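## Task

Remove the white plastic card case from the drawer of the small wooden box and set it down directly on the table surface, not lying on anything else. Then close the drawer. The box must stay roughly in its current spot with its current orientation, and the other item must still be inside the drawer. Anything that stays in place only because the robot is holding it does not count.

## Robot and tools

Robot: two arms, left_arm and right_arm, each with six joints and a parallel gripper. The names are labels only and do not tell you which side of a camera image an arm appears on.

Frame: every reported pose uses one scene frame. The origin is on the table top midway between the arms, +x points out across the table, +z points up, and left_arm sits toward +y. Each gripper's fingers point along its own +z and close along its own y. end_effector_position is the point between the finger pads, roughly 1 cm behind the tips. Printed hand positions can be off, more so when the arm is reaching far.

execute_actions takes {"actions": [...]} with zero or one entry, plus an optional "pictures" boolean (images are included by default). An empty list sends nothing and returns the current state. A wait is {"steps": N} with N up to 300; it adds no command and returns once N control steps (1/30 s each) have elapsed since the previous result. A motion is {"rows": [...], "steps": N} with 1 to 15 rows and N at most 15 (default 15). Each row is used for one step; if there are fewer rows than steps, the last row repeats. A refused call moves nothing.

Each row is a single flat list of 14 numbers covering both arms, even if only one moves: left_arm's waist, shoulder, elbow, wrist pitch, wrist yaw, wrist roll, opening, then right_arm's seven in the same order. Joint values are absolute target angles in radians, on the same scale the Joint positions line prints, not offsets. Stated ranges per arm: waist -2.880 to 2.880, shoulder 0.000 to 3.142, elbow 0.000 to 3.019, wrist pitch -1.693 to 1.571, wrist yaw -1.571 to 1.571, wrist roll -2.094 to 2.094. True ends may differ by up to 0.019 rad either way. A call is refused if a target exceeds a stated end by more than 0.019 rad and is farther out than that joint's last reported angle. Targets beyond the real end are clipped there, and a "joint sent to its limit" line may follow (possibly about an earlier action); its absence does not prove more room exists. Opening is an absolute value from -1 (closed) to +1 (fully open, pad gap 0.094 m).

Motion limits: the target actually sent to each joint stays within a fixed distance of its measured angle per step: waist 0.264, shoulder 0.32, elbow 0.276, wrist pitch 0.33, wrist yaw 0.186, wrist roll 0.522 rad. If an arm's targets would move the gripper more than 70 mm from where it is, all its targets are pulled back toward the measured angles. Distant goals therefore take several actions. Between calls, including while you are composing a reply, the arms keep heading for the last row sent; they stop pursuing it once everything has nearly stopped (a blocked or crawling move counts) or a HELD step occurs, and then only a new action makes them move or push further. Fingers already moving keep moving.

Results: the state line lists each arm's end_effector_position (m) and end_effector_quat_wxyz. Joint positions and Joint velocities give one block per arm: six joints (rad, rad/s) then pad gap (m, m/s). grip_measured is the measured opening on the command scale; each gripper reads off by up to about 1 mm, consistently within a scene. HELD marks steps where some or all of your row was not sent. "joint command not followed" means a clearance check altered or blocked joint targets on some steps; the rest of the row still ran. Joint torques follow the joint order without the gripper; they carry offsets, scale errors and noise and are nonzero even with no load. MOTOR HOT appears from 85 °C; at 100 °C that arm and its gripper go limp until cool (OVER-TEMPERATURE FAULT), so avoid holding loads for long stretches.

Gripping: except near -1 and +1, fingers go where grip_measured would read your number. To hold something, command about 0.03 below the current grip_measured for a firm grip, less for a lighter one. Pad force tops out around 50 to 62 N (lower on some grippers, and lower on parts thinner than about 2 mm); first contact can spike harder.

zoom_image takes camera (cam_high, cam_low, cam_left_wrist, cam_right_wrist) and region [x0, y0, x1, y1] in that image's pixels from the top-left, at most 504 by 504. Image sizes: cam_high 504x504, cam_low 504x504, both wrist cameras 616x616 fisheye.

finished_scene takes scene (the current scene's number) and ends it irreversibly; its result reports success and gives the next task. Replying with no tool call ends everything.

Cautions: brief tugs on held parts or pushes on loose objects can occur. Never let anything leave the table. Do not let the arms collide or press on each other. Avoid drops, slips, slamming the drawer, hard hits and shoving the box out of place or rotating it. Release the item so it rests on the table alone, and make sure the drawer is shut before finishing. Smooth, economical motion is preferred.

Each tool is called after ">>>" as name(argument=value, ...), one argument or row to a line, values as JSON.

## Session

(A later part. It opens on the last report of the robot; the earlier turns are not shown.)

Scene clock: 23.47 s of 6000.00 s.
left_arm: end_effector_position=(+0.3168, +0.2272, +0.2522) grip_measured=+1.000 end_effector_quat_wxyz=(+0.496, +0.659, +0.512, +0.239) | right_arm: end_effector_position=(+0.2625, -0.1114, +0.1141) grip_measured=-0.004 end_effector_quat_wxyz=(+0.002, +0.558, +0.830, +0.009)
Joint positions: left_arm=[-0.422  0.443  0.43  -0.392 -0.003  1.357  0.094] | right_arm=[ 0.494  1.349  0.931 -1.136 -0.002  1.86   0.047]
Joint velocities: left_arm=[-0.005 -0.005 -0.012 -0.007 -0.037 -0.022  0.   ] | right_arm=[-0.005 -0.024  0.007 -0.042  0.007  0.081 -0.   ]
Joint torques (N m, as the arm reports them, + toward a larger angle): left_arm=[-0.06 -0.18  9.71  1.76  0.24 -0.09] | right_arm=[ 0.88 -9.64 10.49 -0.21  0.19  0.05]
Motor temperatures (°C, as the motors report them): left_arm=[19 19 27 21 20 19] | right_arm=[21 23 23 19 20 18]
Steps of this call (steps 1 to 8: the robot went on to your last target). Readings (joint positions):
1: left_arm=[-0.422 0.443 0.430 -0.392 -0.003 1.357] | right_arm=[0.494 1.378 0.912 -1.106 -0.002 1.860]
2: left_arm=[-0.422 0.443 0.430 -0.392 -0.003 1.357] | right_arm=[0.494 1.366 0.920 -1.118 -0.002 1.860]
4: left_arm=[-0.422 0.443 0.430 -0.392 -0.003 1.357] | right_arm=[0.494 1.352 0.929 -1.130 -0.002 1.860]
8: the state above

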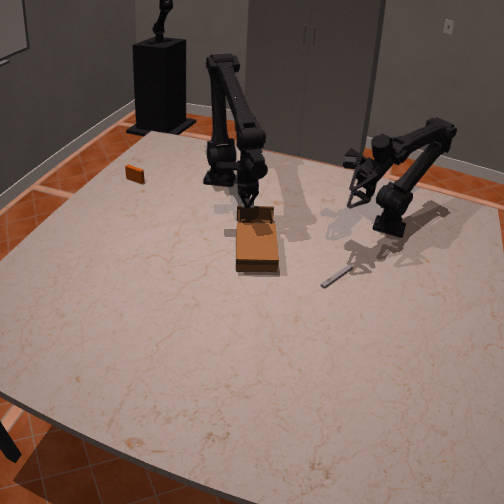

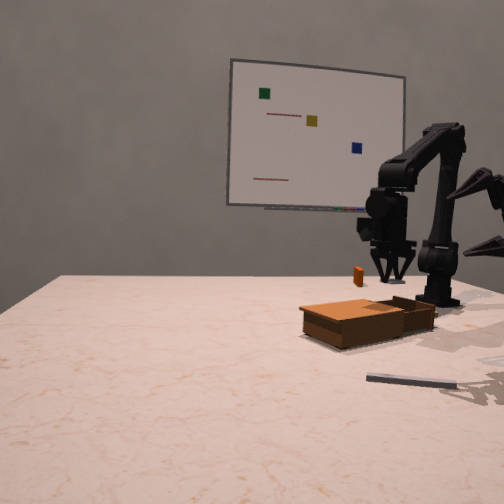

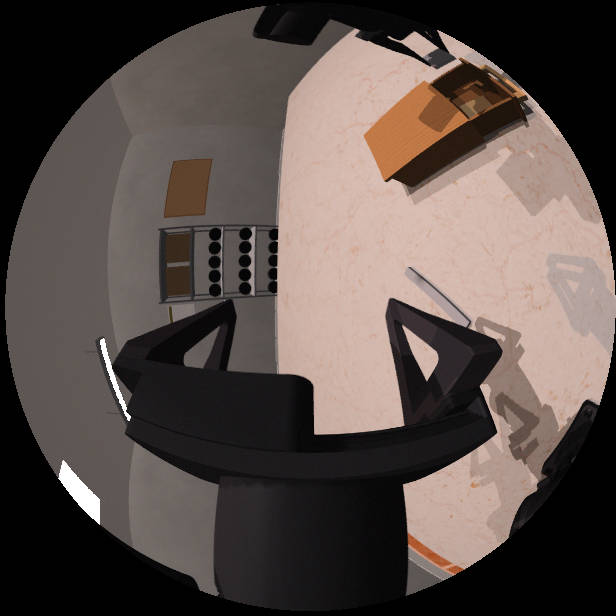

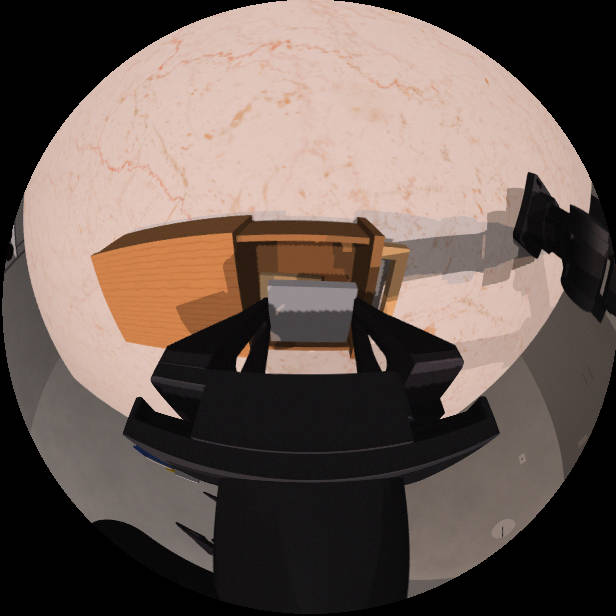

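>>> execute_actions(
  actions=[
    {"rows":[[-0.43,0.5,0.52,-0.43,0,1.25,0.3,0.485,1.348,0.972,-1.15,0,1.86,-0.04],[-0.44,0.55,0.58,-0.47,0,1.15,0.3,0.47,1.348,0.972,-1.15,0,1.86,-0.04],[-0.45,0.6,0.64,-0.51,0,1.05,0.3,0.45,1.348,0.972,-1.15,0,1.86,-0.04],[-0.455,0.65,0.70,-0.55,0,0.95,0.3,0.428,1.348,0.972,-1.15,0,1.86,-0.04],[-0.46,0.7,0.76,-0.59,0,0.85,0.3,0.404,1.348,0.972,-1.15,0,1.86,-0.04],[-0.465,0.75,0.82,-0.63,0,0.75,0.3,0.38,1.348,0.972,-1.15,0,1.86,-0.04],[-0.47,0.8,0.88,-0.67,0,0.65,0.3,0.355,1.348,0.972,-1.15,0,1.86,-0.04],[-0.475,0.85,0.94,-0.71,0,0.55,0.3,0.33,1.348,0.972,-1.15,0,1.86,-0.04],[-0.48,0.9,1.0,-0.75,0,0.45,0.3,0.305,1.348,0.972,-1.15,0,1.86,-0.04],[-0.485,0.95,1.05,-0.79,0,0.35,0.3,0.28,1.348,0.972,-1.15,0,1.86,-0.04],[-0.49,1.0,1.1,-0.83,0,0.25,0.3,0.255,1.348,0.972,-1.15,0,1.86,-0.04],[-0.495,1.05,1.15,-0.87,0,0.15,0.3,0.23,1.348,0.972,-1.15,0,1.86,-0.04],[-0.5,1.1,1.2,-0.91,0,0.05,0.3,0.205,1.348,0.972,-1.15,0,1.86,-0.04],[-0.505,1.15,1.25,-0.95,0,-0.05,0.3,0.18,1.348,0.972,-1.15,0,1.86,-0.04],[-0.51,1.2,1.3,-0.99,0,-0.15,0.3,0.155,1.348,0.972,-1.15,0,1.86,-0.04]],"steps":15},
  ],
  pictures=false,
)

>>> execute_actions(
  actions=[
    {"rows":[[-0.515,1.25,1.34,-1.02,0,-0.25,0.3,0.13,1.348,0.972,-1.15,0,1.86,-0.04],[-0.52,1.3,1.38,-1.05,0,-0.35,0.3,0.105,1.348,0.972,-1.15,0,1.86,-0.04],[-0.525,1.35,1.42,-1.08,0,-0.45,0.3,0.08,1.348,0.972,-1.15,0,1.86,-0.04],[-0.53,1.4,1.46,-1.11,0,-0.55,0.3,0.055,1.348,0.972,-1.15,0,1.86,-0.04],[-0.535,1.45,1.5,-1.14,0,-0.65,0.3,0.03,1.348,0.972,-1.15,0,1.86,-0.04],[-0.54,1.5,1.54,-1.17,0,-0.75,0.3,0.005,1.348,0.972,-1.15,0,1.86,-0.04],[-0.545,1.55,1.58,-1.2,0,-0.85,0.3,-0.02,1.348,0.972,-1.15,0,1.86,-0.04],[-0.55,1.6,1.62,-1.23,0,-0.95,0.3,-0.045,1.348,0.972,-1.15,0,1.86,-0.04],[-0.56,1.65,1.66,-1.26,0,-1.03,0.3,-0.068,1.348,0.972,-1.15,0,1.86,-0.04],[-0.57,1.7,1.69,-1.29,0,-1.03,0.3,-0.09,1.348,0.972,-1.15,0,1.86,-0.04],[-0.58,1.75,1.72,-1.32,0,-1.03,0.3,-0.108,1.348,0.972,-1.15,0,1.86,-0.04],[-0.59,1.8,1.75,-1.34,0,-1.03,0.3,-0.124,1.348,0.972,-1.15,0,1.86,-0.04],[-0.6,1.84,1.775,-1.36,0,-1.03,0.3,-0.137,1.348,0.972,-1.15,0,1.86,-0.04],[-0.607,1.87,1.8,-1.38,0,-1.03,0.3,-0.146,1.348,0.972,-1.15,0,1.86,-0.04],[-0.607,1.9,1.82,-1.40,0,-1.03,0.3,-0.15,1.348,0.972,-1.15,0,1.86,-0.04]],"steps":15},
  ],
  pictures=false,
)

>>> execute_actions(
  actions=[
    {"rows":[[-0.607,1.91,1.82,-1.4,0,-1.03,0.3,-0.15,1.355,0.93,-1.125,0,1.86,-0.04],[-0.607,1.92,1.82,-1.4,0,-1.03,0.3,-0.15,1.365,0.922,-1.11,0,1.86,-0.04],[-0.607,1.93,1.82,-1.4,0,-1.03,0.3,-0.15,1.376,0.913,-1.09,0,1.86,-0.04],[-0.607,1.935,1.82,-1.4,0,-1.03,0.3,-0.15,1.387,0.904,-1.07,0,1.86,-0.04],[-0.607,1.94,1.82,-1.4,0,-1.03,0.3,-0.15,1.398,0.895,-1.05,0,1.86,-0.04],[-0.607,1.94,1.82,-1.4,0,-1.03,0.3,-0.15,1.409,0.886,-1.03,0,1.86,-0.04],[-0.607,1.94,1.82,-1.4,0,-1.03,0.3,-0.15,1.42,0.877,-1.01,0,1.86,-0.04],[-0.607,1.94,1.82,-1.4,0,-1.03,0.3,-0.15,1.431,0.868,-0.99,0,1.86,-0.04],[-0.607,1.94,1.82,-1.4,0,-1.03,0.3,-0.15,1.442,0.859,-0.97,0,1.86,-0.04],[-0.607,1.94,1.82,-1.4,0,-1.03,0.3,-0.15,1.453,0.85,-0.95,0,1.86,-0.04],[-0.607,1.94,1.82,-1.4,0,-1.03,0.3,-0.15,1.464,0.841,-0.93,0,1.86,-0.04],[-0.607,1.94,1.82,-1.4,0,-1.03,0.3,-0.15,1.474,0.832,-0.91,0,1.86,-0.04],[-0.607,1.94,1.82,-1.4,0,-1.03,0.3,-0.15,1.482,0.824,-0.895,0,1.86,-0.04],[-0.607,1.94,1.82,-1.4,0,-1.03,0.3,-0.15,1.488,0.817,-0.88,0,1.86,-0.04],[-0.607,1.94,1.82,-1.4,0,-1.03,0.3,-0.15,1.492,0.812,-0.87,0,1.86,-0.04]],"steps":15},
  ],
  pictures=false,
)

>>> execute_actions(
  actions=[
    {"steps":12},
  ],
)

Scene clock: 33.20 s of 6000.00 s.
left_arm: end_effector_position=(+0.4278, +0.1371, +0.3467) grip_measured=+0.302 end_effector_quat_wxyz=(+0.365, +0.397, +0.842, -0.032) | right_arm: end_effector_position=(+0.3145, -0.2033, +0.1099) grip_measured=-0.004 end_effector_quat_wxyz=(-0.001, +0.674, +0.739, -0.002)
Joint positions: left_arm=[-0.49   1.096  1.17  -0.895 -0.003  0.351  0.061] | right_arm=[ 0.198  1.364  0.934 -1.144  0.     1.86   0.047]
Joint velocities: left_arm=[-0.19   1.617  1.922 -1.17   0.037 -2.777 -0.001] | right_arm=[-0.737 -0.005 -0.002  0.002  0.051 -0.007 -0.   ]
Joint torques (N m, as the arm reports them, + toward a larger angle): left_arm=[-1.1  -6.6   8.97  1.22  0.24 -0.06] | right_arm=[  0.47 -11.12  10.17   0.24   0.1    0.04]
Motor temperatures (°C, as the motors report them): left_arm=[19 19 28 21 20 19] | right_arm=[21 23 24 19 20 18]
Steps of this call (steps 1 to 30: the robot went on to your last target; steps 31 to 140: nothing new was sent; then 4.57 s passed at rest; steps 141 to 155: all 15 steps of this action). Readings (joint positions):
141: left_arm=[-0.422 0.447 0.433 -0.398 -0.003 1.343] | right_arm=[0.494 1.364 0.934 -1.144 0.002 1.860]
142: left_arm=[-0.423 0.460 0.445 -0.418 -0.003 1.312] | right_arm=[0.492 1.364 0.934 -1.144 0.002 1.860]
144: left_arm=[-0.430 0.529 0.506 -0.482 -0.003 1.217] | right_arm=[0.480 1.364 0.934 -1.144 0.000 1.860]
148: left_arm=[-0.450 0.721 0.706 -0.605 -0.003 0.973] | right_arm=[0.394 1.364 0.934 -1.144 0.000 1.860]
155: the state above

Scene clock: 33.70 s of 6000.00 s.
left_arm: end_effector_position=(+0.5197, +0.0203, +0.1923) grip_measured=+0.302 end_effector_quat_wxyz=(+0.045, -0.133, +0.989, -0.040) | right_arm: end_effector_position=(+0.3396, -0.3214, +0.1099) grip_measured=-0.004 end_effector_quat_wxyz=(-0.001, +0.789, +0.614, -0.002)
Joint positions: left_arm=[-0.58   1.843  1.736 -1.344 -0.003 -0.89   0.061] | right_arm=[-0.142  1.364  0.934 -1.144  0.     1.86   0.047]
Joint velocities: left_arm=[-0.269  1.265  0.569 -0.613 -0.007 -0.901 -0.   ] | right_arm=[-0.347  0.005 -0.012 -0.002  0.051 -0.022 -0.001]
Joint torques (N m, as the arm reports them, + toward a larger angle): left_arm=[ -1.11 -18.64  10.51   0.05   0.11  -0.1 ] | right_arm=[  1.37 -11.15  10.17   0.24   0.12   0.04]
Motor temperatures (°C, as the motors report them): left_arm=[19 19 28 21 20 19] | right_arm=[21 23 24 19 20 18]
Steps of this call (steps 1 to 15: all 15 steps of this action). Readings (joint positions):
1: left_arm=[-0.495 1.149 1.231 -0.932 -0.003 0.253] | right_arm=[0.174 1.364 0.934 -1.144 0.000 1.860]
2: left_arm=[-0.501 1.199 1.285 -0.966 -0.003 0.155] | right_arm=[0.150 1.364 0.934 -1.144 0.000 1.860]
4: left_arm=[-0.511 1.294 1.372 -1.030 -0.003 -0.041] | right_arm=[0.102 1.364 0.934 -1.144 0.000 1.860]
8: left_arm=[-0.530 1.491 1.515 -1.159 -0.003 -0.433] | right_arm=[0.004 1.364 0.934 -1.144 0.000 1.860]
15: the state above

Scene clock: 34.20 s of 6000.00 s.
left_arm: end_effector_position=(+0.5093, +0.0040, +0.1353) grip_measured=+0.302 end_effector_quat_wxyz=(-0.004, -0.179, +0.984, +0.006) | right_arm: end_effector_position=(+0.3419, -0.3265, +0.0356) grip_measured=-0.004 end_effector_quat_wxyz=(+0.001, +0.794, +0.608, +0.002)
Joint positions: left_arm=[-0.612  1.96   1.766 -1.39  -0.002 -1.014  0.061] | right_arm=[-0.156  1.479  0.825 -0.912  0.     1.86   0.047]
Joint velocities: left_arm=[-0.005 -0.093  0.066 -0.012 -0.037 -0.037 -0.003] | right_arm=[-0.015  0.278 -0.242  0.408 -0.037 -0.007  0.   ]
Joint torques (N m, as the arm reports them, + toward a larger angle): left_arm=[  0.56 -18.92  10.33  -0.07   0.05  -0.11] | right_arm=[  1.23 -10.4    6.38   1.18   0.12   0.04]
Motor temperatures (°C, as the motors report them): left_arm=[19 19 28 21 20 19] | right_arm=[21 23 24 19 20 18]
Steps of this call (steps 1 to 15: all 15 steps of this action). Readings (joint positions):
1: left_arm=[-0.589 1.882 1.752 -1.360 -0.003 -0.916] | right_arm=[-0.150 1.364 0.934 -1.144 0.000 1.860]
2: left_arm=[-0.596 1.913 1.757 -1.369 -0.003 -0.936] | right_arm=[-0.155 1.364 0.933 -1.140 0.000 1.860]
4: left_arm=[-0.607 1.958 1.758 -1.382 -0.002 -0.965] | right_arm=[-0.156 1.364 0.924 -1.115 0.000 1.860]
8: left_arm=[-0.612 1.987 1.758 -1.390 -0.002 -0.996] | right_arm=[-0.156 1.387 0.892 -1.043 0.000 1.860]
15: the state above

Scene clock: 34.60 s of 6000.00 s.
left_arm: end_effector_position=(+0.5103, +0.0032, +0.1407) grip_measured=+0.302 end_effector_quat_wxyz=(-0.000, -0.181, +0.984, +0.002) | right_arm: end_effector_position=(+0.3389, -0.3266, +0.0250) grip_measured=-0.004 end_effector_quat_wxyz=(-0.001, +0.794, +0.608, -0.001)
Joint positions: left_arm=[-0.612  1.954  1.77  -1.39  -0.002 -1.018  0.061] | right_arm=[-0.156  1.496  0.809 -0.886  0.     1.86   0.047]
Joint velocities: left_arm=[ 0.015  0.005  0.007 -0.007 -0.051  0.007 -0.   ] | right_arm=[ 0.005 -0.015 -0.002 -0.002 -0.007 -0.007 -0.001]
Joint torques (N m, as the arm reports them, + toward a larger angle): left_arm=[  0.27 -19.37  10.39  -0.1    0.04  -0.1 ] | right_arm=[  1.21 -10.73   6.43   1.26   0.12   0.04]
Motor temperatures (°C, as the motors report them): left_arm=[19 19 28 21 20 19] | right_arm=[21 23 24 19 20 18]
Steps of this call (steps 1 to 12: the robot went on to your last target). Readings (joint positions):
1: left_arm=[-0.612 1.958 1.767 -1.390 -0.002 -1.014] | right_arm=[-0.156 1.487 0.817 -0.901 0.000 1.860]
2: left_arm=[-0.612 1.956 1.768 -1.390 -0.002 -1.015] | right_arm=[-0.156 1.493 0.812 -0.896 0.000 1.860]
4: left_arm=[-0.612 1.954 1.770 -1.390 -0.002 -1.016] | right_arm=[-0.156 1.496 0.809 -0.891 0.000 1.860]
8: left_arm=[-0.612 1.954 1.770 -1.390 -0.002 -1.017] | right_arm=[-0.156 1.496 0.809 -0.886 0.000 1.860]
12: the state above

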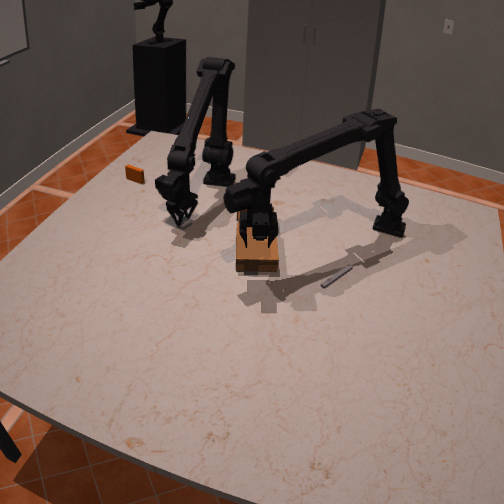

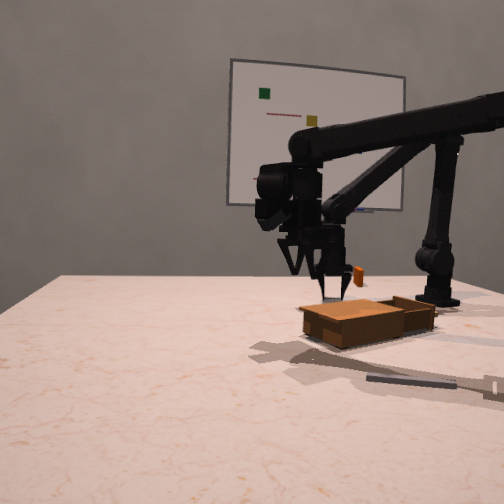

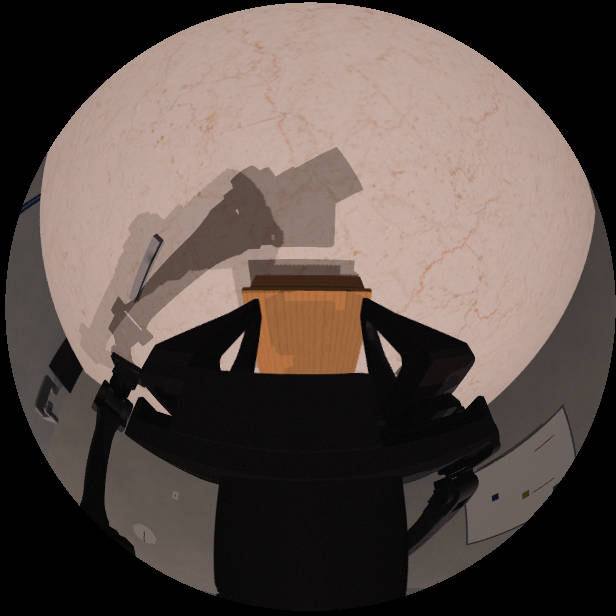

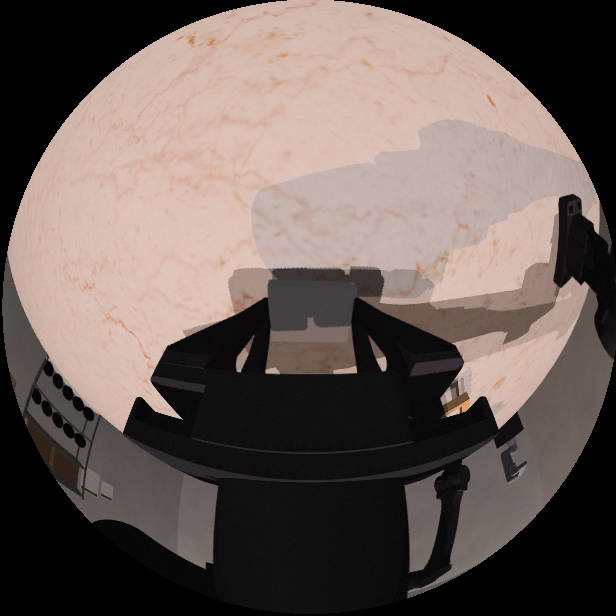

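>>> execute_actions(
  actions=[
    {"rows":[[-0.607,1.945,1.78,-1.375,0,-1.03,0.3,-0.15,1.498,0.808,-0.865,0,1.86,-0.04],[-0.607,1.95,1.77,-1.36,0,-1.03,0.3,-0.15,1.503,0.805,-0.86,0,1.86,-0.04],[-0.607,1.955,1.76,-1.345,0,-1.03,0.3,-0.15,1.507,0.802,-0.855,0,1.86,-0.04],[-0.607,1.96,1.75,-1.33,0,-1.03,0.3,-0.15,1.511,0.80,-0.85,0,1.86,-0.04],[-0.607,1.965,1.74,-1.315,0,-1.03,0.3,-0.15,1.515,0.798,-0.845,0,1.86,-0.04],[-0.607,1.97,1.73,-1.3,0,-1.03,0.3,-0.15,1.518,0.796,-0.84,0,1.86,-0.04],[-0.607,1.975,1.72,-1.285,0,-1.03,0.3,-0.15,1.521,0.795,-0.835,0,1.86,-0.04],[-0.607,1.98,1.71,-1.27,0,-1.03,0.3,-0.15,1.521,0.795,-0.835,0,1.86,-0.04],[-0.607,1.985,1.70,-1.255,0,-1.03,0.3,-0.15,1.521,0.795,-0.835,0,1.86,-0.04],[-0.607,1.99,1.69,-1.24,0,-1.03,0.3,-0.15,1.521,0.795,-0.835,0,1.86,-0.04],[-0.607,1.995,1.68,-1.225,0,-1.03,0.3,-0.15,1.521,0.795,-0.835,0,1.86,-0.04],[-0.607,2.0,1.67,-1.21,0,-1.03,0.3,-0.15,1.521,0.795,-0.835,0,1.86,-0.04],[-0.607,2.005,1.66,-1.19,0,-1.03,0.3,-0.15,1.521,0.795,-0.835,0,1.86,-0.04],[-0.607,2.01,1.65,-1.17,0,-1.03,0.3,-0.15,1.521,0.795,-0.835,0,1.86,-0.04]],"steps":15},
  ],
  pictures=false,
)

>>> execute_actions(
  actions=[
    {"steps":10},
  ],
)

Scene clock: 37.60 s of 6000.00 s.
left_arm: end_effector_position=(+0.5161, -0.0012, +0.0796) grip_measured=+0.302 end_effector_quat_wxyz=(+0.013, -0.181, +0.983, -0.013) | right_arm: end_effector_position=(+0.3402, -0.3265, +0.0163) grip_measured=-0.004 end_effector_quat_wxyz=(+0.001, +0.794, +0.608, +0.002)
Joint positions: left_arm=[-0.612  1.989  1.659 -1.203 -0.002 -1.018  0.061] | right_arm=[-0.156  1.512  0.797 -0.851  0.     1.86   0.047]
Joint velocities: left_arm=[-0.015  0.23  -0.237  0.349  0.022  0.007 -0.   ] | right_arm=[-0.015  0.005 -0.002  0.002 -0.051 -0.022 -0.   ]
Joint torques (N m, as the arm reports them, + toward a larger angle): left_arm=[  0.29 -17.6    7.32   0.53   0.05  -0.12] | right_arm=[ 1.24 -9.33  5.91  1.15  0.11  0.04]
Motor temperatures (°C, as the motors report them): left_arm=[19 20 28 21 20 19] | right_arm=[21 23 24 19 20 18]
Steps of this call (steps 1 to 30: the robot went on to your last target; steps 31 to 75: nothing new was sent; steps 76 to 90: all 15 steps of this action). Readings (joint positions):
76: left_arm=[-0.612 1.954 1.770 -1.390 -0.002 -1.018] | right_arm=[-0.156 1.496 0.809 -0.885 0.000 1.860]
77: left_arm=[-0.612 1.954 1.769 -1.386 -0.002 -1.018] | right_arm=[-0.156 1.496 0.809 -0.883 0.000 1.860]
79: left_arm=[-0.612 1.954 1.764 -1.366 -0.002 -1.018] | right_arm=[-0.156 1.496 0.809 -0.875 0.000 1.860]
83: left_arm=[-0.612 1.955 1.729 -1.309 -0.002 -1.018] | right_arm=[-0.156 1.502 0.803 -0.855 0.000 1.860]
90: the state above

Scene clock: 37.93 s of 6000.00 s.
left_arm: end_effector_position=(+0.5126, +0.0015, +0.0541) grip_measured=+0.302 end_effector_quat_wxyz=(+0.003, -0.181, +0.983, -0.002) | right_arm: end_effector_position=(+0.3404, -0.3265, +0.0163) grip_measured=-0.004 end_effector_quat_wxyz=(+0.002, +0.794, +0.608, +0.002)
Joint positions: left_arm=[-0.612  2.02   1.638 -1.181 -0.002 -1.018  0.061] | right_arm=[-0.156  1.512  0.797 -0.85   0.     1.86   0.047]
Joint velocities: left_arm=[-0.015 -0.015 -0.007  0.002 -0.066  0.007 -0.   ] | right_arm=[-0.015 -0.005 -0.002 -0.002  0.022  0.037  0.   ]
Joint torques (N m, as the arm reports them, + toward a larger angle): left_arm=[  0.28 -19.09   7.45   0.71   0.05  -0.12] | right_arm=[ 1.23 -9.74  5.8   1.26  0.11  0.04]
Motor temperatures (°C, as the motors report them): left_arm=[19 20 28 21 20 19] | right_arm=[21 23 24 19 20 18]
Steps of this call (steps 1 to 10: the robot went on to your last target). Readings (joint positions):
1: left_arm=[-0.612 1.996 1.652 -1.194 -0.002 -1.018] | right_arm=[-0.156 1.512 0.797 -0.851 0.000 1.860]
2: left_arm=[-0.612 2.004 1.647 -1.189 -0.002 -1.018] | right_arm=[-0.156 1.512 0.797 -0.850 0.000 1.860]
4: left_arm=[-0.612 2.015 1.641 -1.185 -0.002 -1.018] | right_arm=[-0.156 1.512 0.797 -0.850 0.000 1.860]
8: left_arm=[-0.612 2.020 1.638 -1.183 -0.002 -1.018] | right_arm=[-0.156 1.512 0.797 -0.850 0.000 1.860]
10: the state above

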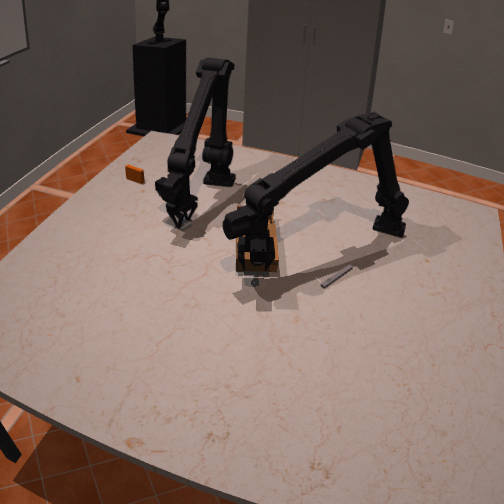

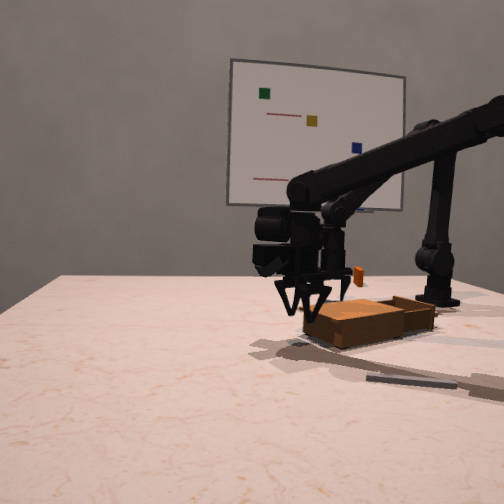

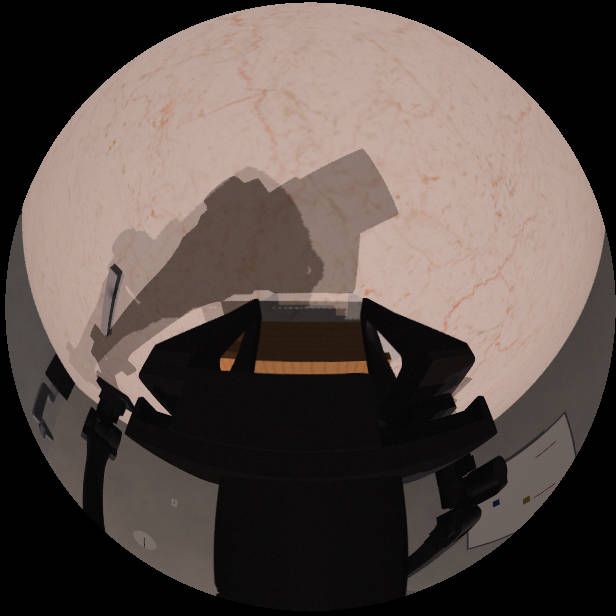

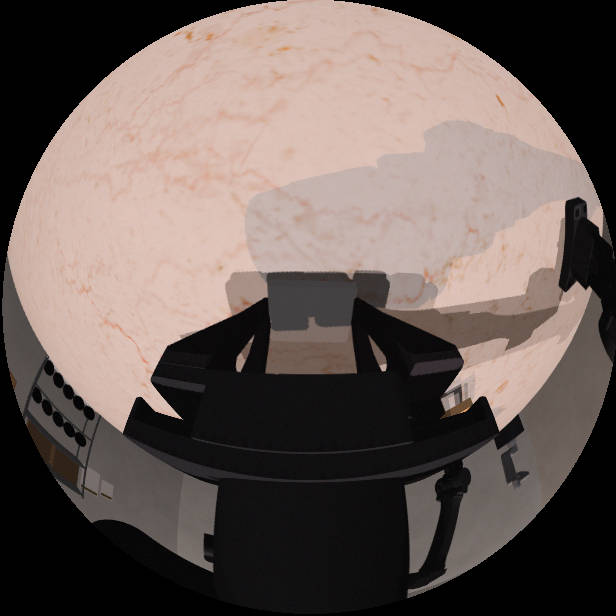

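>>> execute_actions(
  actions=[
    {"rows":[[-0.607,2.02,1.65,-1.165,0,-1.03,0.3,-0.15,1.527,0.793,-0.835,0,1.86,-0.04],[-0.607,2.025,1.65,-1.16,0,-1.03,0.3,-0.15,1.532,0.791,-0.835,0,1.86,-0.04],[-0.607,2.03,1.65,-1.155,0,-1.03,0.3,-0.15,1.536,0.79,-0.835,0,1.86,-0.04],[-0.607,2.035,1.65,-1.15,0,-1.03,0.3,-0.15,1.54,0.79,-0.835,0,1.86,-0.04],[-0.607,2.04,1.65,-1.15,0,-1.03,0.3,-0.15,1.54,0.79,-0.835,0,1.86,-0.04]],"steps":15},
  ],
  pictures=false,
)

Scene clock: 40.00 s of 6000.00 s.
left_arm: end_effector_position=(+0.5157, -0.0009, +0.0475) grip_measured=+0.302 end_effector_quat_wxyz=(+0.006, -0.181, +0.983, -0.005) | right_arm: end_effector_position=(+0.3376, -0.3266, +0.0100) grip_measured=-0.004 end_effector_quat_wxyz=(-0.004, +0.794, +0.608, -0.005)
Joint positions: left_arm=[-0.612  2.031  1.638 -1.162 -0.002 -1.018  0.061] | right_arm=[-0.156  1.529  0.796 -0.85   0.     1.86   0.047]
Joint velocities: left_arm=[-0.005 -0.005 -0.012 -0.002 -0.022  0.007 -0.001] | right_arm=[-0.005 -0.015 -0.022 -0.002  0.022 -0.022 -0.001]
Joint torques (N m, as the arm reports them, + toward a larger angle): left_arm=[  0.53 -18.12   7.38   0.78   0.02  -0.11] | right_arm=[  1.25 -10.13   5.53   1.15   0.12   0.04]
Motor temperatures (°C, as the motors report them): left_arm=[19 20 28 21 20 19] | right_arm=[21 23 24 19 20 18]
Steps of this call (steps 1 to 30: the robot went on to your last target; steps 31 to 47: nothing new was sent; steps 48 to 62: all 15 steps of this action). Readings (joint positions):
48: left_arm=[-0.612 2.020 1.638 -1.181 -0.002 -1.018] | right_arm=[-0.156 1.512 0.797 -0.850 0.000 1.860]
49: left_arm=[-0.612 2.020 1.638 -1.178 -0.002 -1.018] | right_arm=[-0.156 1.513 0.797 -0.850 0.000 1.860]
51: left_arm=[-0.612 2.020 1.638 -1.171 -0.002 -1.018] | right_arm=[-0.156 1.517 0.797 -0.850 0.000 1.860]
55: left_arm=[-0.612 2.024 1.638 -1.162 -0.002 -1.018] | right_arm=[-0.156 1.529 0.796 -0.850 0.000 1.860]
62: the state above

>>> execute_actions(
  actions=[
    {"rows":[[-0.612,2.045,1.65,-1.16,0,-1.03,0.3,-0.15,1.53,0.80,-0.84,0,1.86,0.08],[-0.615,2.05,1.65,-1.17,0,-1.03,0.3,-0.15,1.53,0.80,-0.84,0,1.86,0.2],[-0.618,2.05,1.65,-1.175,0,-1.03,0.3,-0.15,1.53,0.80,-0.84,0,1.86,0.25],[-0.621,2.05,1.65,-1.18,0,-1.03,0.3,-0.15,1.515,0.835,-0.85,0,1.86,0.25],[-0.624,2.05,1.65,-1.185,0,-1.03,0.3,-0.15,1.505,0.845,-0.865,0,1.86,0.25],[-0.627,2.05,1.65,-1.19,0,-1.03,0.3,-0.15,1.49,0.85,-0.885,0,1.86,0.25],[-0.63,2.05,1.65,-1.19,0,-1.03,0.3,-0.15,1.47,0.855,-0.91,0,1.86,0.25],[-0.633,2.05,1.65,-1.19,0,-1.03,0.3,-0.15,1.445,0.855,-0.935,0,1.86,0.25],[-0.635,2.05,1.65,-1.19,0,-1.03,0.3,-0.15,1.42,0.85,-0.96,0,1.86,0.25],[-0.635,2.05,1.65,-1.19,0,-1.03,0.3,-0.15,1.39,0.84,-0.985,0,1.86,0.25],[-0.635,2.05,1.65,-1.19,0,-1.03,0.3,-0.15,1.36,0.83,-1.01,0,1.86,0.25],[-0.635,2.05,1.65,-1.19,0,-1.03,0.3,-0.14,1.33,0.82,-1.035,0,1.86,0.25],[-0.635,2.05,1.65,-1.19,0,-1.03,0.3,-0.12,1.30,0.81,-1.06,0,1.86,0.25],[-0.635,2.05,1.65,-1.19,0,-1.03,0.3,-0.10,1.27,0.80,-1.085,0,1.86,0.25],[-0.635,2.05,1.65,-1.19,0,-1.03,0.3,-0.07,1.24,0.79,-1.11,0,1.86,0.25]],"steps":15},
  ],
  pictures=false,
)

>>> execute_actions(
  actions=[
    {"rows":[[-0.635,2.05,1.65,-1.19,0,-1.03,0.3,-0.03,1.22,0.78,-1.125,0,1.88,0.1],[-0.635,2.05,1.65,-1.19,0,-1.03,0.3,0.02,1.21,0.775,-1.13,0,1.9,-0.1],[-0.635,2.05,1.65,-1.19,0,-1.03,0.3,0.07,1.21,0.77,-1.13,0,1.92,-0.3],[-0.635,2.05,1.65,-1.19,0,-1.03,0.3,0.125,1.21,0.77,-1.13,0,1.94,-0.45],[-0.635,2.05,1.65,-1.19,0,-1.03,0.3,0.18,1.21,0.77,-1.13,0,1.96,-0.45],[-0.635,2.05,1.65,-1.19,0,-1.03,0.3,0.235,1.21,0.77,-1.13,0,1.98,-0.45],[-0.635,2.05,1.65,-1.19,0,-1.03,0.3,0.29,1.21,0.77,-1.13,0,2.0,-0.45],[-0.635,2.05,1.65,-1.19,0,-1.03,0.3,0.345,1.21,0.77,-1.13,0,2.02,-0.45],[-0.635,2.05,1.65,-1.19,0,-1.03,0.3,0.40,1.21,0.77,-1.13,0,2.02,-0.45],[-0.635,2.05,1.65,-1.19,0,-1.03,0.3,0.45,1.21,0.77,-1.13,0,2.02,-0.45],[-0.635,2.05,1.65,-1.19,0,-1.03,0.3,0.50,1.21,0.77,-1.13,0,2.02,-0.45],[-0.635,2.05,1.65,-1.19,0,-1.03,0.3,0.545,1.21,0.77,-1.13,0,2.02,-0.45],[-0.635,2.05,1.65,-1.19,0,-1.03,0.3,0.58,1.21,0.77,-1.13,0,2.02,-0.45],[-0.635,2.05,1.65,-1.19,0,-1.03,0.3,0.61,1.21,0.77,-1.13,0,2.02,-0.45],[-0.635,2.05,1.65,-1.19,0,-1.03,0.3,0.63,1.21,0.77,-1.13,0,2.02,-0.45]],"steps":15},
  ],
  pictures=false,
)

>>> execute_actions(
  actions=[
    {"steps":15},
  ],
)

Scene clock: 45.30 s of 6000.00 s.
left_arm: end_effector_position=(+0.5056, -0.0050, +0.0421) grip_measured=+0.302 end_effector_quat_wxyz=(-0.003, -0.173, +0.985, +0.005) | right_arm: end_effector_position=(+0.3096, -0.3195, +0.0789) grip_measured=+0.248 end_effector_quat_wxyz=(+0.002, +0.786, +0.618, +0.002)
Joint positions: left_arm=[-0.627  2.04   1.638 -1.181 -0.002 -1.018  0.061] | right_arm=[-0.132  1.32   0.801 -1.046  0.     1.86   0.059]
Joint velocities: left_arm=[-0.054  0.015  0.007 -0.017 -0.007 -0.066  0.   ] | right_arm=[ 0.484 -1.109 -0.012 -0.711  0.037  0.066  0.   ]
Joint torques (N m, as the arm reports them, + toward a larger angle): left_arm=[ -0.61 -17.87   7.4   -0.14   0.05  -0.1 ] | right_arm=[ 3.6  -9.65  6.15 -0.12  0.09  0.04]
Motor temperatures (°C, as the motors report them): left_arm=[19 20 27 21 20 19] | right_arm=[21 23 24 19 20 18]
Steps of this call (steps 1 to 15: the robot went on to your last target; steps 16 to 90: nothing new was sent; then 1.80 s passed at rest; steps 91 to 105: all 15 steps of this action). Readings (joint positions):
91: left_arm=[-0.612 2.031 1.638 -1.162 -0.002 -1.018] | right_arm=[-0.156 1.529 0.796 -0.850 0.000 1.860]
92: left_arm=[-0.612 2.032 1.638 -1.162 -0.002 -1.018] | right_arm=[-0.156 1.529 0.796 -0.850 0.000 1.860]
94: left_arm=[-0.612 2.033 1.638 -1.164 -0.002 -1.018] | right_arm=[-0.156 1.529 0.796 -0.850 0.000 1.860]
98: left_arm=[-0.613 2.038 1.638 -1.178 -0.002 -1.018] | right_arm=[-0.156 1.517 0.801 -0.882 0.000 1.860]
105: the state above

Scene clock: 45.80 s of 6000.00 s.
left_arm: end_effector_position=(+0.5050, -0.0057, +0.0421) grip_measured=+0.302 end_effector_quat_wxyz=(-0.003, -0.172, +0.985, +0.005) | right_arm: end_effector_position=(+0.2000, -0.1224, +0.1038) grip_measured=-0.448 end_effector_quat_wxyz=(+0.003, +0.572, +0.820, +0.014)
Joint positions: left_arm=[-0.629  2.04   1.638 -1.181 -0.002 -1.018  0.061] | right_arm=[ 0.596  1.204  0.775 -1.113  0.     1.997  0.026]
Joint velocities: left_arm=[-0.005 -0.005 -0.007 -0.017 -0.051 -0.081  0.   ] | right_arm=[ 0.962 -0.005 -0.012 -0.002 -0.051  0.037 -0.   ]
Joint torques (N m, as the arm reports them, + toward a larger angle): left_arm=[ -0.49 -17.85   7.4   -0.14   0.04  -0.11] | right_arm=[-2.57 -6.67  6.94 -0.25  0.12  0.12]
Motor temperatures (°C, as the motors report them): left_arm=[19 20 27 21 20 19] | right_arm=[21 23 24 19 20 18]
Steps of this call (steps 1 to 15: all 15 steps of this action). Readings (joint positions):
1: left_arm=[-0.628 2.040 1.638 -1.181 -0.002 -1.018] | right_arm=[-0.111 1.283 0.800 -1.069 0.001 1.862]
2: left_arm=[-0.629 2.040 1.638 -1.181 -0.002 -1.018] | right_arm=[-0.081 1.249 0.797 -1.087 0.001 1.867]
4: left_arm=[-0.629 2.040 1.638 -1.181 -0.002 -1.018] | right_arm=[0.008 1.201 0.789 -1.106 0.002 1.885]
8: left_arm=[-0.629 2.040 1.638 -1.181 -0.002 -1.018] | right_arm=[0.245 1.194 0.782 -1.113 0.001 1.943]
15: the state above

Scene clock: 46.30 s of 6000.00 s.
left_arm: end_effector_position=(+0.5050, -0.0057, +0.0421) grip_measured=+0.302 end_effector_quat_wxyz=(-0.003, -0.172, +0.985, +0.005) | right_arm: end_effector_position=(+0.1905, -0.1143, +0.1037) grip_measured=-0.448 end_effector_quat_wxyz=(+0.001, +0.561, +0.827, +0.013)
Joint positions: left_arm=[-0.629  2.04   1.638 -1.181 -0.002 -1.018  0.061] | right_arm=[ 0.636  1.204  0.775 -1.116 -0.001  2.011  0.026]
Joint velocities: left_arm=[-0.015 -0.015 -0.022 -0.007  0.022  0.022  0.   ] | right_arm=[-0.015  0.005 -0.002 -0.002  0.022 -0.037 -0.001]
Joint torques (N m, as the arm reports them, + toward a larger angle): left_arm=[ -0.49 -17.66   7.37  -0.09   0.05  -0.12] | right_arm=[ 0.33 -6.87  6.86 -0.13  0.16  0.12]
Motor temperatures (°C, as the motors report them): left_arm=[19 21 27 21 20 19] | right_arm=[21 23 24 19 20 18]
Steps of this call (steps 1 to 15: the robot went on to your last target). Readings (joint positions):
1: left_arm=[-0.629 2.040 1.638 -1.181 -0.002 -1.018] | right_arm=[0.623 1.204 0.775 -1.113 -0.001 2.000]
2: left_arm=[-0.629 2.040 1.638 -1.181 -0.002 -1.018] | right_arm=[0.640 1.204 0.775 -1.114 -0.001 2.002]
4: left_arm=[-0.629 2.040 1.638 -1.181 -0.002 -1.018] | right_arm=[0.648 1.204 0.775 -1.115 -0.001 2.006]
8: left_arm=[-0.629 2.040 1.638 -1.181 -0.002 -1.018] | right_arm=[0.638 1.204 0.775 -1.116 -0.001 2.009]
15: the state above

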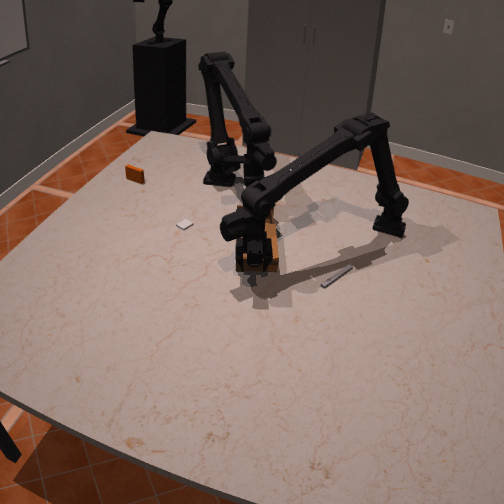

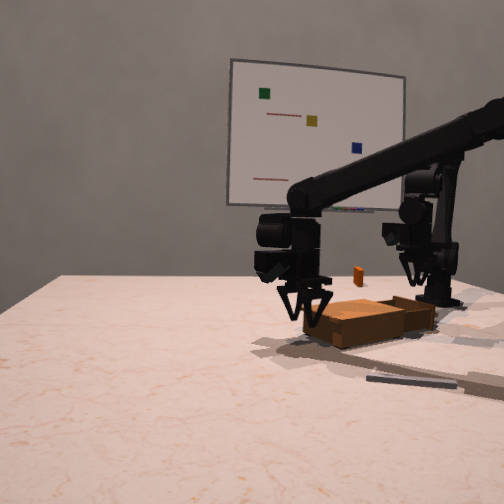

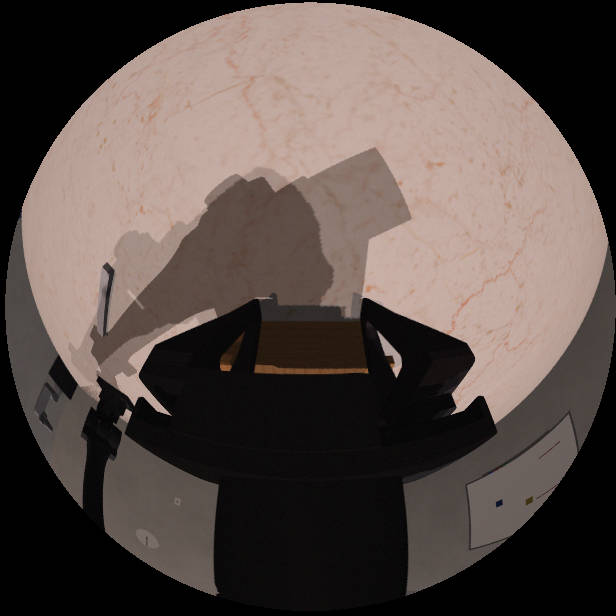

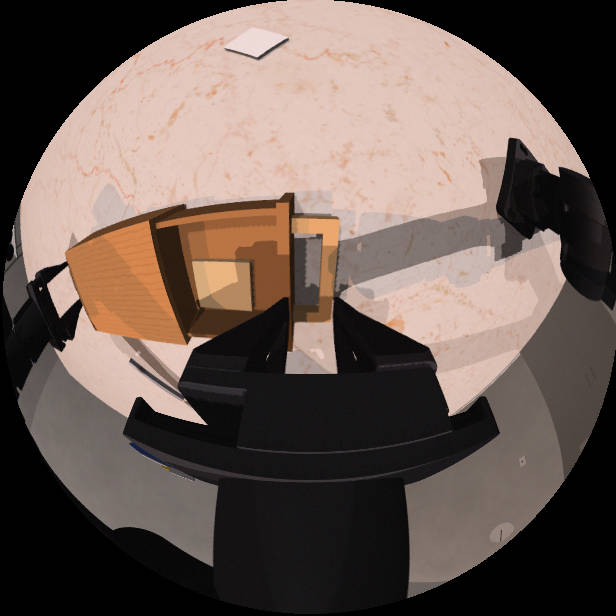

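>>> execute_actions(
  actions=[
    {"rows":[[-0.64,2.05,1.65,-1.195,0,-1.03,0.3,0.65,1.205,0.76,-1.11,0,2.04,-0.45],[-0.643,2.05,1.65,-1.2,0,-1.03,0.3,0.66,1.205,0.745,-1.1,0,2.045,-0.45],[-0.646,2.05,1.65,-1.2,0,-1.03,0.3,0.665,1.205,0.73,-1.085,0,2.045,-0.45],[-0.646,2.05,1.65,-1.2,0,-1.03,0.3,0.665,1.21,0.725,-1.075,0,2.045,-0.45],[-0.646,2.05,1.65,-1.2,0,-1.03,0.3,0.665,1.22,0.72,-1.06,0,2.045,-0.45],[-0.646,2.05,1.65,-1.2,0,-1.03,0.3,0.665,1.23,0.712,-1.043,0,2.045,-0.45],[-0.646,2.05,1.65,-1.2,0,-1.03,0.3,0.665,1.24,0.704,-1.026,0,2.045,-0.45],[-0.646,2.05,1.65,-1.2,0,-1.03,0.3,0.665,1.25,0.696,-1.008,0,2.045,-0.45],[-0.646,2.05,1.65,-1.2,0,-1.03,0.3,0.665,1.26,0.688,-0.99,0,2.045,-0.45],[-0.646,2.05,1.65,-1.2,0,-1.03,0.3,0.665,1.27,0.68,-0.972,0,2.045,-0.45]],"steps":15},
  ],
  pictures=false,
)

>>> execute_actions(
  actions=[
    {"steps":8},
  ],
)

Scene clock: 49.93 s of 6000.00 s.
left_arm: end_effector_position=(+0.4996, -0.0084, +0.0422) grip_measured=+0.302 end_effector_quat_wxyz=(-0.007, -0.168, +0.986, +0.009) | right_arm: end_effector_position=(+0.1759, -0.1195, +0.0539) grip_measured=-0.448 end_effector_quat_wxyz=(-0.001, +0.561, +0.827, -0.005)
Joint positions: left_arm=[-0.638  2.04   1.638 -1.191 -0.002 -1.018  0.061] | right_arm=[ 0.661  1.27   0.68  -0.99  -0.001  2.035  0.026]
Joint velocities: left_arm=[ 0.005  0.005  0.002 -0.012  0.022  0.007  0.   ] | right_arm=[-0.005  0.015 -0.017  0.017 -0.007 -0.066  0.   ]
Joint torques (N m, as the arm reports them, + toward a larger angle): left_arm=[ -0.81 -17.66   7.36  -0.12   0.06  -0.12] | right_arm=[ 1.1  -8.03  6.81  1.22  0.15  0.12]
Motor temperatures (°C, as the motors report them): left_arm=[19 21 27 21 20 19] | right_arm=[21 22 23 19 20 18]
Steps of this call (steps 1 to 15: the robot went on to your last target; steps 16 to 90: nothing new was sent; then 0.13 s passed at rest; steps 91 to 105: all 15 steps of this action). Readings (joint positions):
91: left_arm=[-0.629 2.040 1.638 -1.182 -0.002 -1.018] | right_arm=[0.637 1.204 0.774 -1.116 -0.001 2.014]
92: left_arm=[-0.629 2.040 1.638 -1.184 -0.002 -1.018] | right_arm=[0.638 1.204 0.770 -1.115 -0.001 2.019]
94: left_arm=[-0.630 2.040 1.638 -1.189 -0.002 -1.018] | right_arm=[0.648 1.204 0.752 -1.103 -0.001 2.025]
98: left_arm=[-0.635 2.040 1.638 -1.191 -0.002 -1.018] | right_arm=[0.661 1.217 0.711 -1.057 -0.001 2.032]
105: the state above

Scene clock: 50.20 s of 6000.00 s.
left_arm: end_effector_position=(+0.4996, -0.0084, +0.0422) grip_measured=+0.302 end_effector_quat_wxyz=(-0.007, -0.168, +0.986, +0.009) | right_arm: end_effector_position=(+0.1764, -0.1190, +0.0538) grip_measured=-0.448 end_effector_quat_wxyz=(-0.001, +0.562, +0.827, -0.003)
Joint positions: left_arm=[-0.638  2.04   1.638 -1.191 -0.002 -1.018  0.061] | right_arm=[ 0.661  1.27   0.68  -0.987 -0.001  2.036  0.026]
Joint velocities: left_arm=[-0.005 -0.005 -0.007 -0.007 -0.066  0.066  0.   ] | right_arm=[ 0.005 -0.005  0.022 -0.002  0.022 -0.037 -0.001]
Joint torques (N m, as the arm reports them, + toward a larger angle): left_arm=[ -0.79 -17.9    7.31  -0.07   0.04  -0.09] | right_arm=[ 1.07 -7.5   6.84  1.39  0.15  0.13]
Motor temperatures (°C, as the motors report them): left_arm=[19 21 27 21 20 19] | right_arm=[21 22 23 19 20 18]
Steps of this call (steps 1 to 8: the robot went on to your last target). Readings (joint positions):
1: left_arm=[-0.638 2.040 1.638 -1.191 -0.002 -1.018] | right_arm=[0.661 1.270 0.680 -0.989 -0.001 2.036]
2: left_arm=[-0.638 2.040 1.638 -1.191 -0.002 -1.018] | right_arm=[0.661 1.270 0.680 -0.988 -0.001 2.036]
4: left_arm=[-0.638 2.040 1.638 -1.191 -0.002 -1.018] | right_arm=[0.661 1.270 0.680 -0.987 -0.001 2.036]
8: the state above

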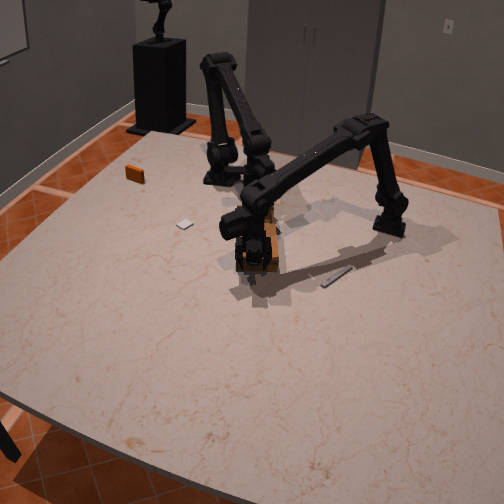

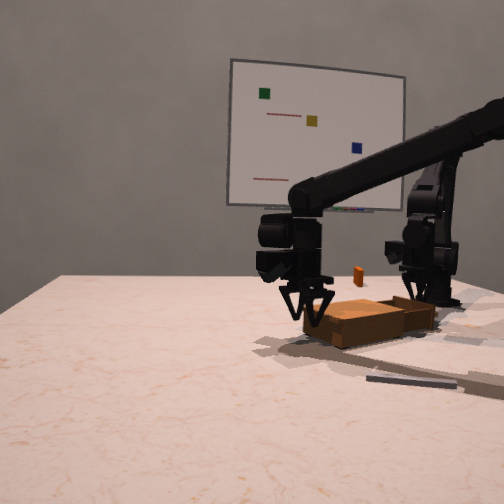

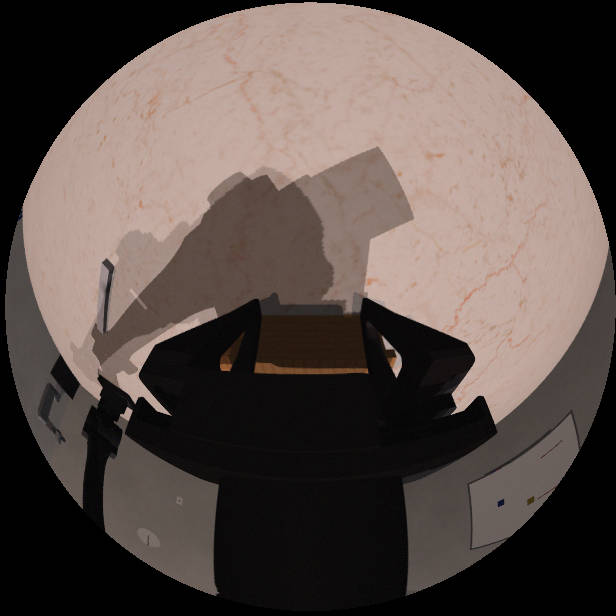

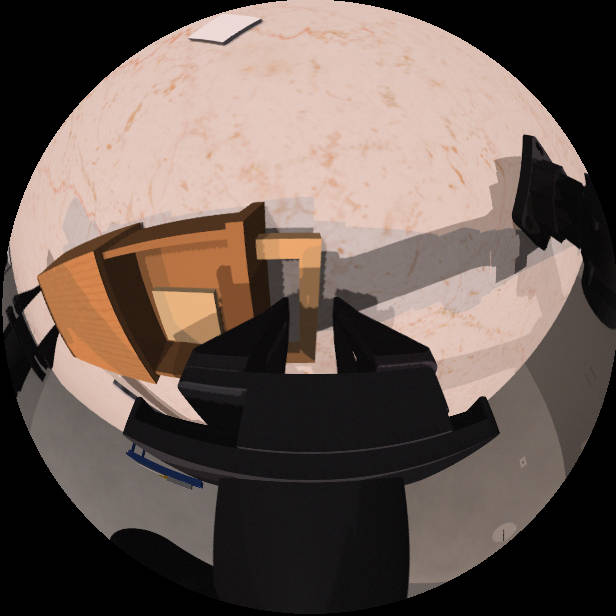

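>>> execute_actions(
  actions=[
    {"rows":[[-0.65,2.05,1.65,-1.205,0,-1.06,0.3,0.665,1.277,0.674,-0.96,0,2.045,-0.45],[-0.652,2.05,1.65,-1.205,0,-1.06,0.3,0.665,1.284,0.668,-0.948,0,2.045,-0.45],[-0.652,2.05,1.65,-1.205,0,-1.06,0.3,0.665,1.291,0.662,-0.936,0,2.045,-0.45],[-0.652,2.05,1.65,-1.205,0,-1.06,0.3,0.665,1.298,0.656,-0.924,0,2.045,-0.45],[-0.652,2.05,1.65,-1.205,0,-1.06,0.3,0.665,1.305,0.65,-0.912,0,2.045,-0.45],[-0.652,2.05,1.65,-1.205,0,-1.06,0.3,0.665,1.312,0.645,-0.9,0,2.045,-0.45],[-0.652,2.05,1.65,-1.205,0,-1.06,0.3,0.665,1.316,0.642,-0.89,0,2.045,-0.5]],"steps":15},
  ],
)

Scene clock: 52.03 s of 6000.00 s.
left_arm: end_effector_position=(+0.4970, -0.0099, +0.0422) grip_measured=+0.302 end_effector_quat_wxyz=(-0.008, -0.180, +0.984, +0.011) | right_arm: end_effector_position=(+0.1756, -0.1199, +0.0310) grip_measured=-0.498 end_effector_quat_wxyz=(-0.001, +0.562, +0.827, -0.002)
Joint positions: left_arm=[-0.642  2.04   1.638 -1.196 -0.002 -1.047  0.061] | right_arm=[ 0.661  1.312  0.642 -0.905 -0.001  2.036  0.024]
Joint velocities: left_arm=[-0.005 -0.005 -0.007 -0.002  0.051 -0.051  0.   ] | right_arm=[-0.005 -0.015 -0.007  0.012 -0.051 -0.066  0.001]
Joint torques (N m, as the arm reports them, + toward a larger angle): left_arm=[ -0.93 -17.93   7.33  -0.09   0.05  -0.08] | right_arm=[ 0.99 -7.01  6.34  1.08  0.15  0.14]
Motor temperatures (°C, as the motors report them): left_arm=[19 21 27 21 20 19] | right_arm=[21 22 23 19 20 18]
Steps of this call (steps 1 to 15: the robot went on to your last target; steps 16 to 40: nothing new was sent; steps 41 to 55: all 15 steps of this action). Readings (joint positions):
41: left_arm=[-0.638 2.040 1.638 -1.191 -0.002 -1.023] | right_arm=[0.661 1.270 0.680 -0.985 -0.001 2.036]
42: left_arm=[-0.638 2.040 1.638 -1.193 -0.002 -1.028] | right_arm=[0.661 1.270 0.678 -0.979 -0.001 2.036]
44: left_arm=[-0.639 2.040 1.638 -1.195 -0.002 -1.035] | right_arm=[0.661 1.272 0.672 -0.959 -0.001 2.036]
48: left_arm=[-0.641 2.040 1.638 -1.196 -0.002 -1.043] | right_arm=[0.661 1.296 0.651 -0.917 -0.001 2.036]
55: the state above

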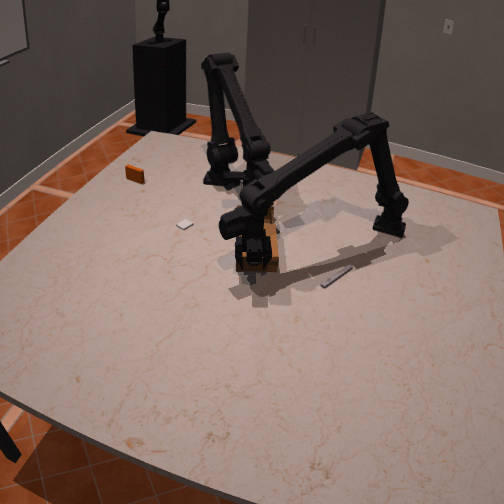

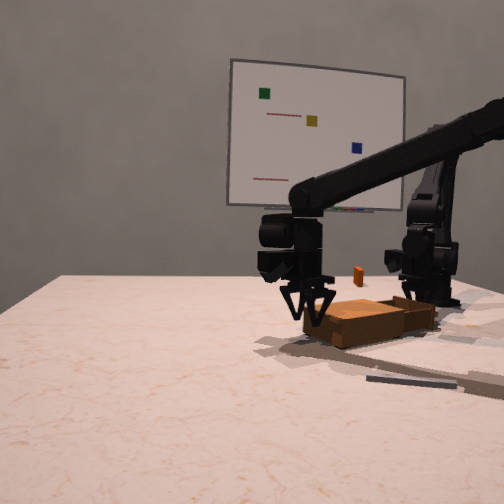

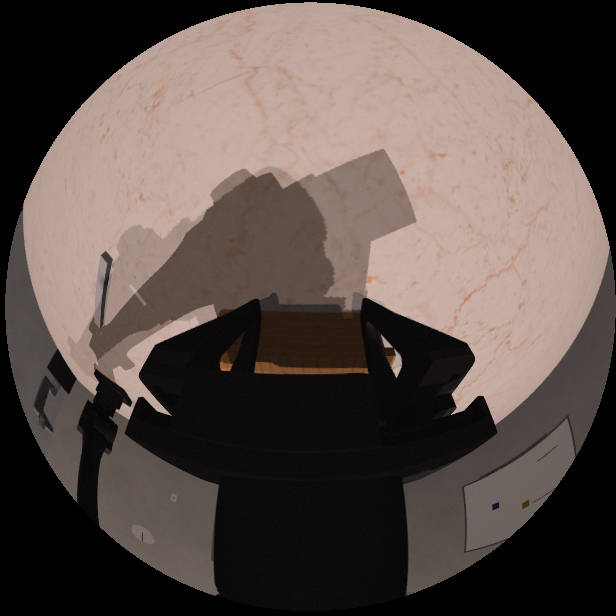

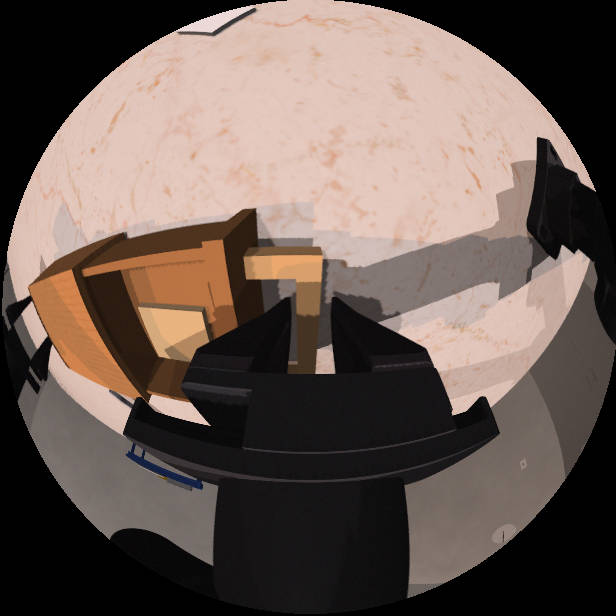

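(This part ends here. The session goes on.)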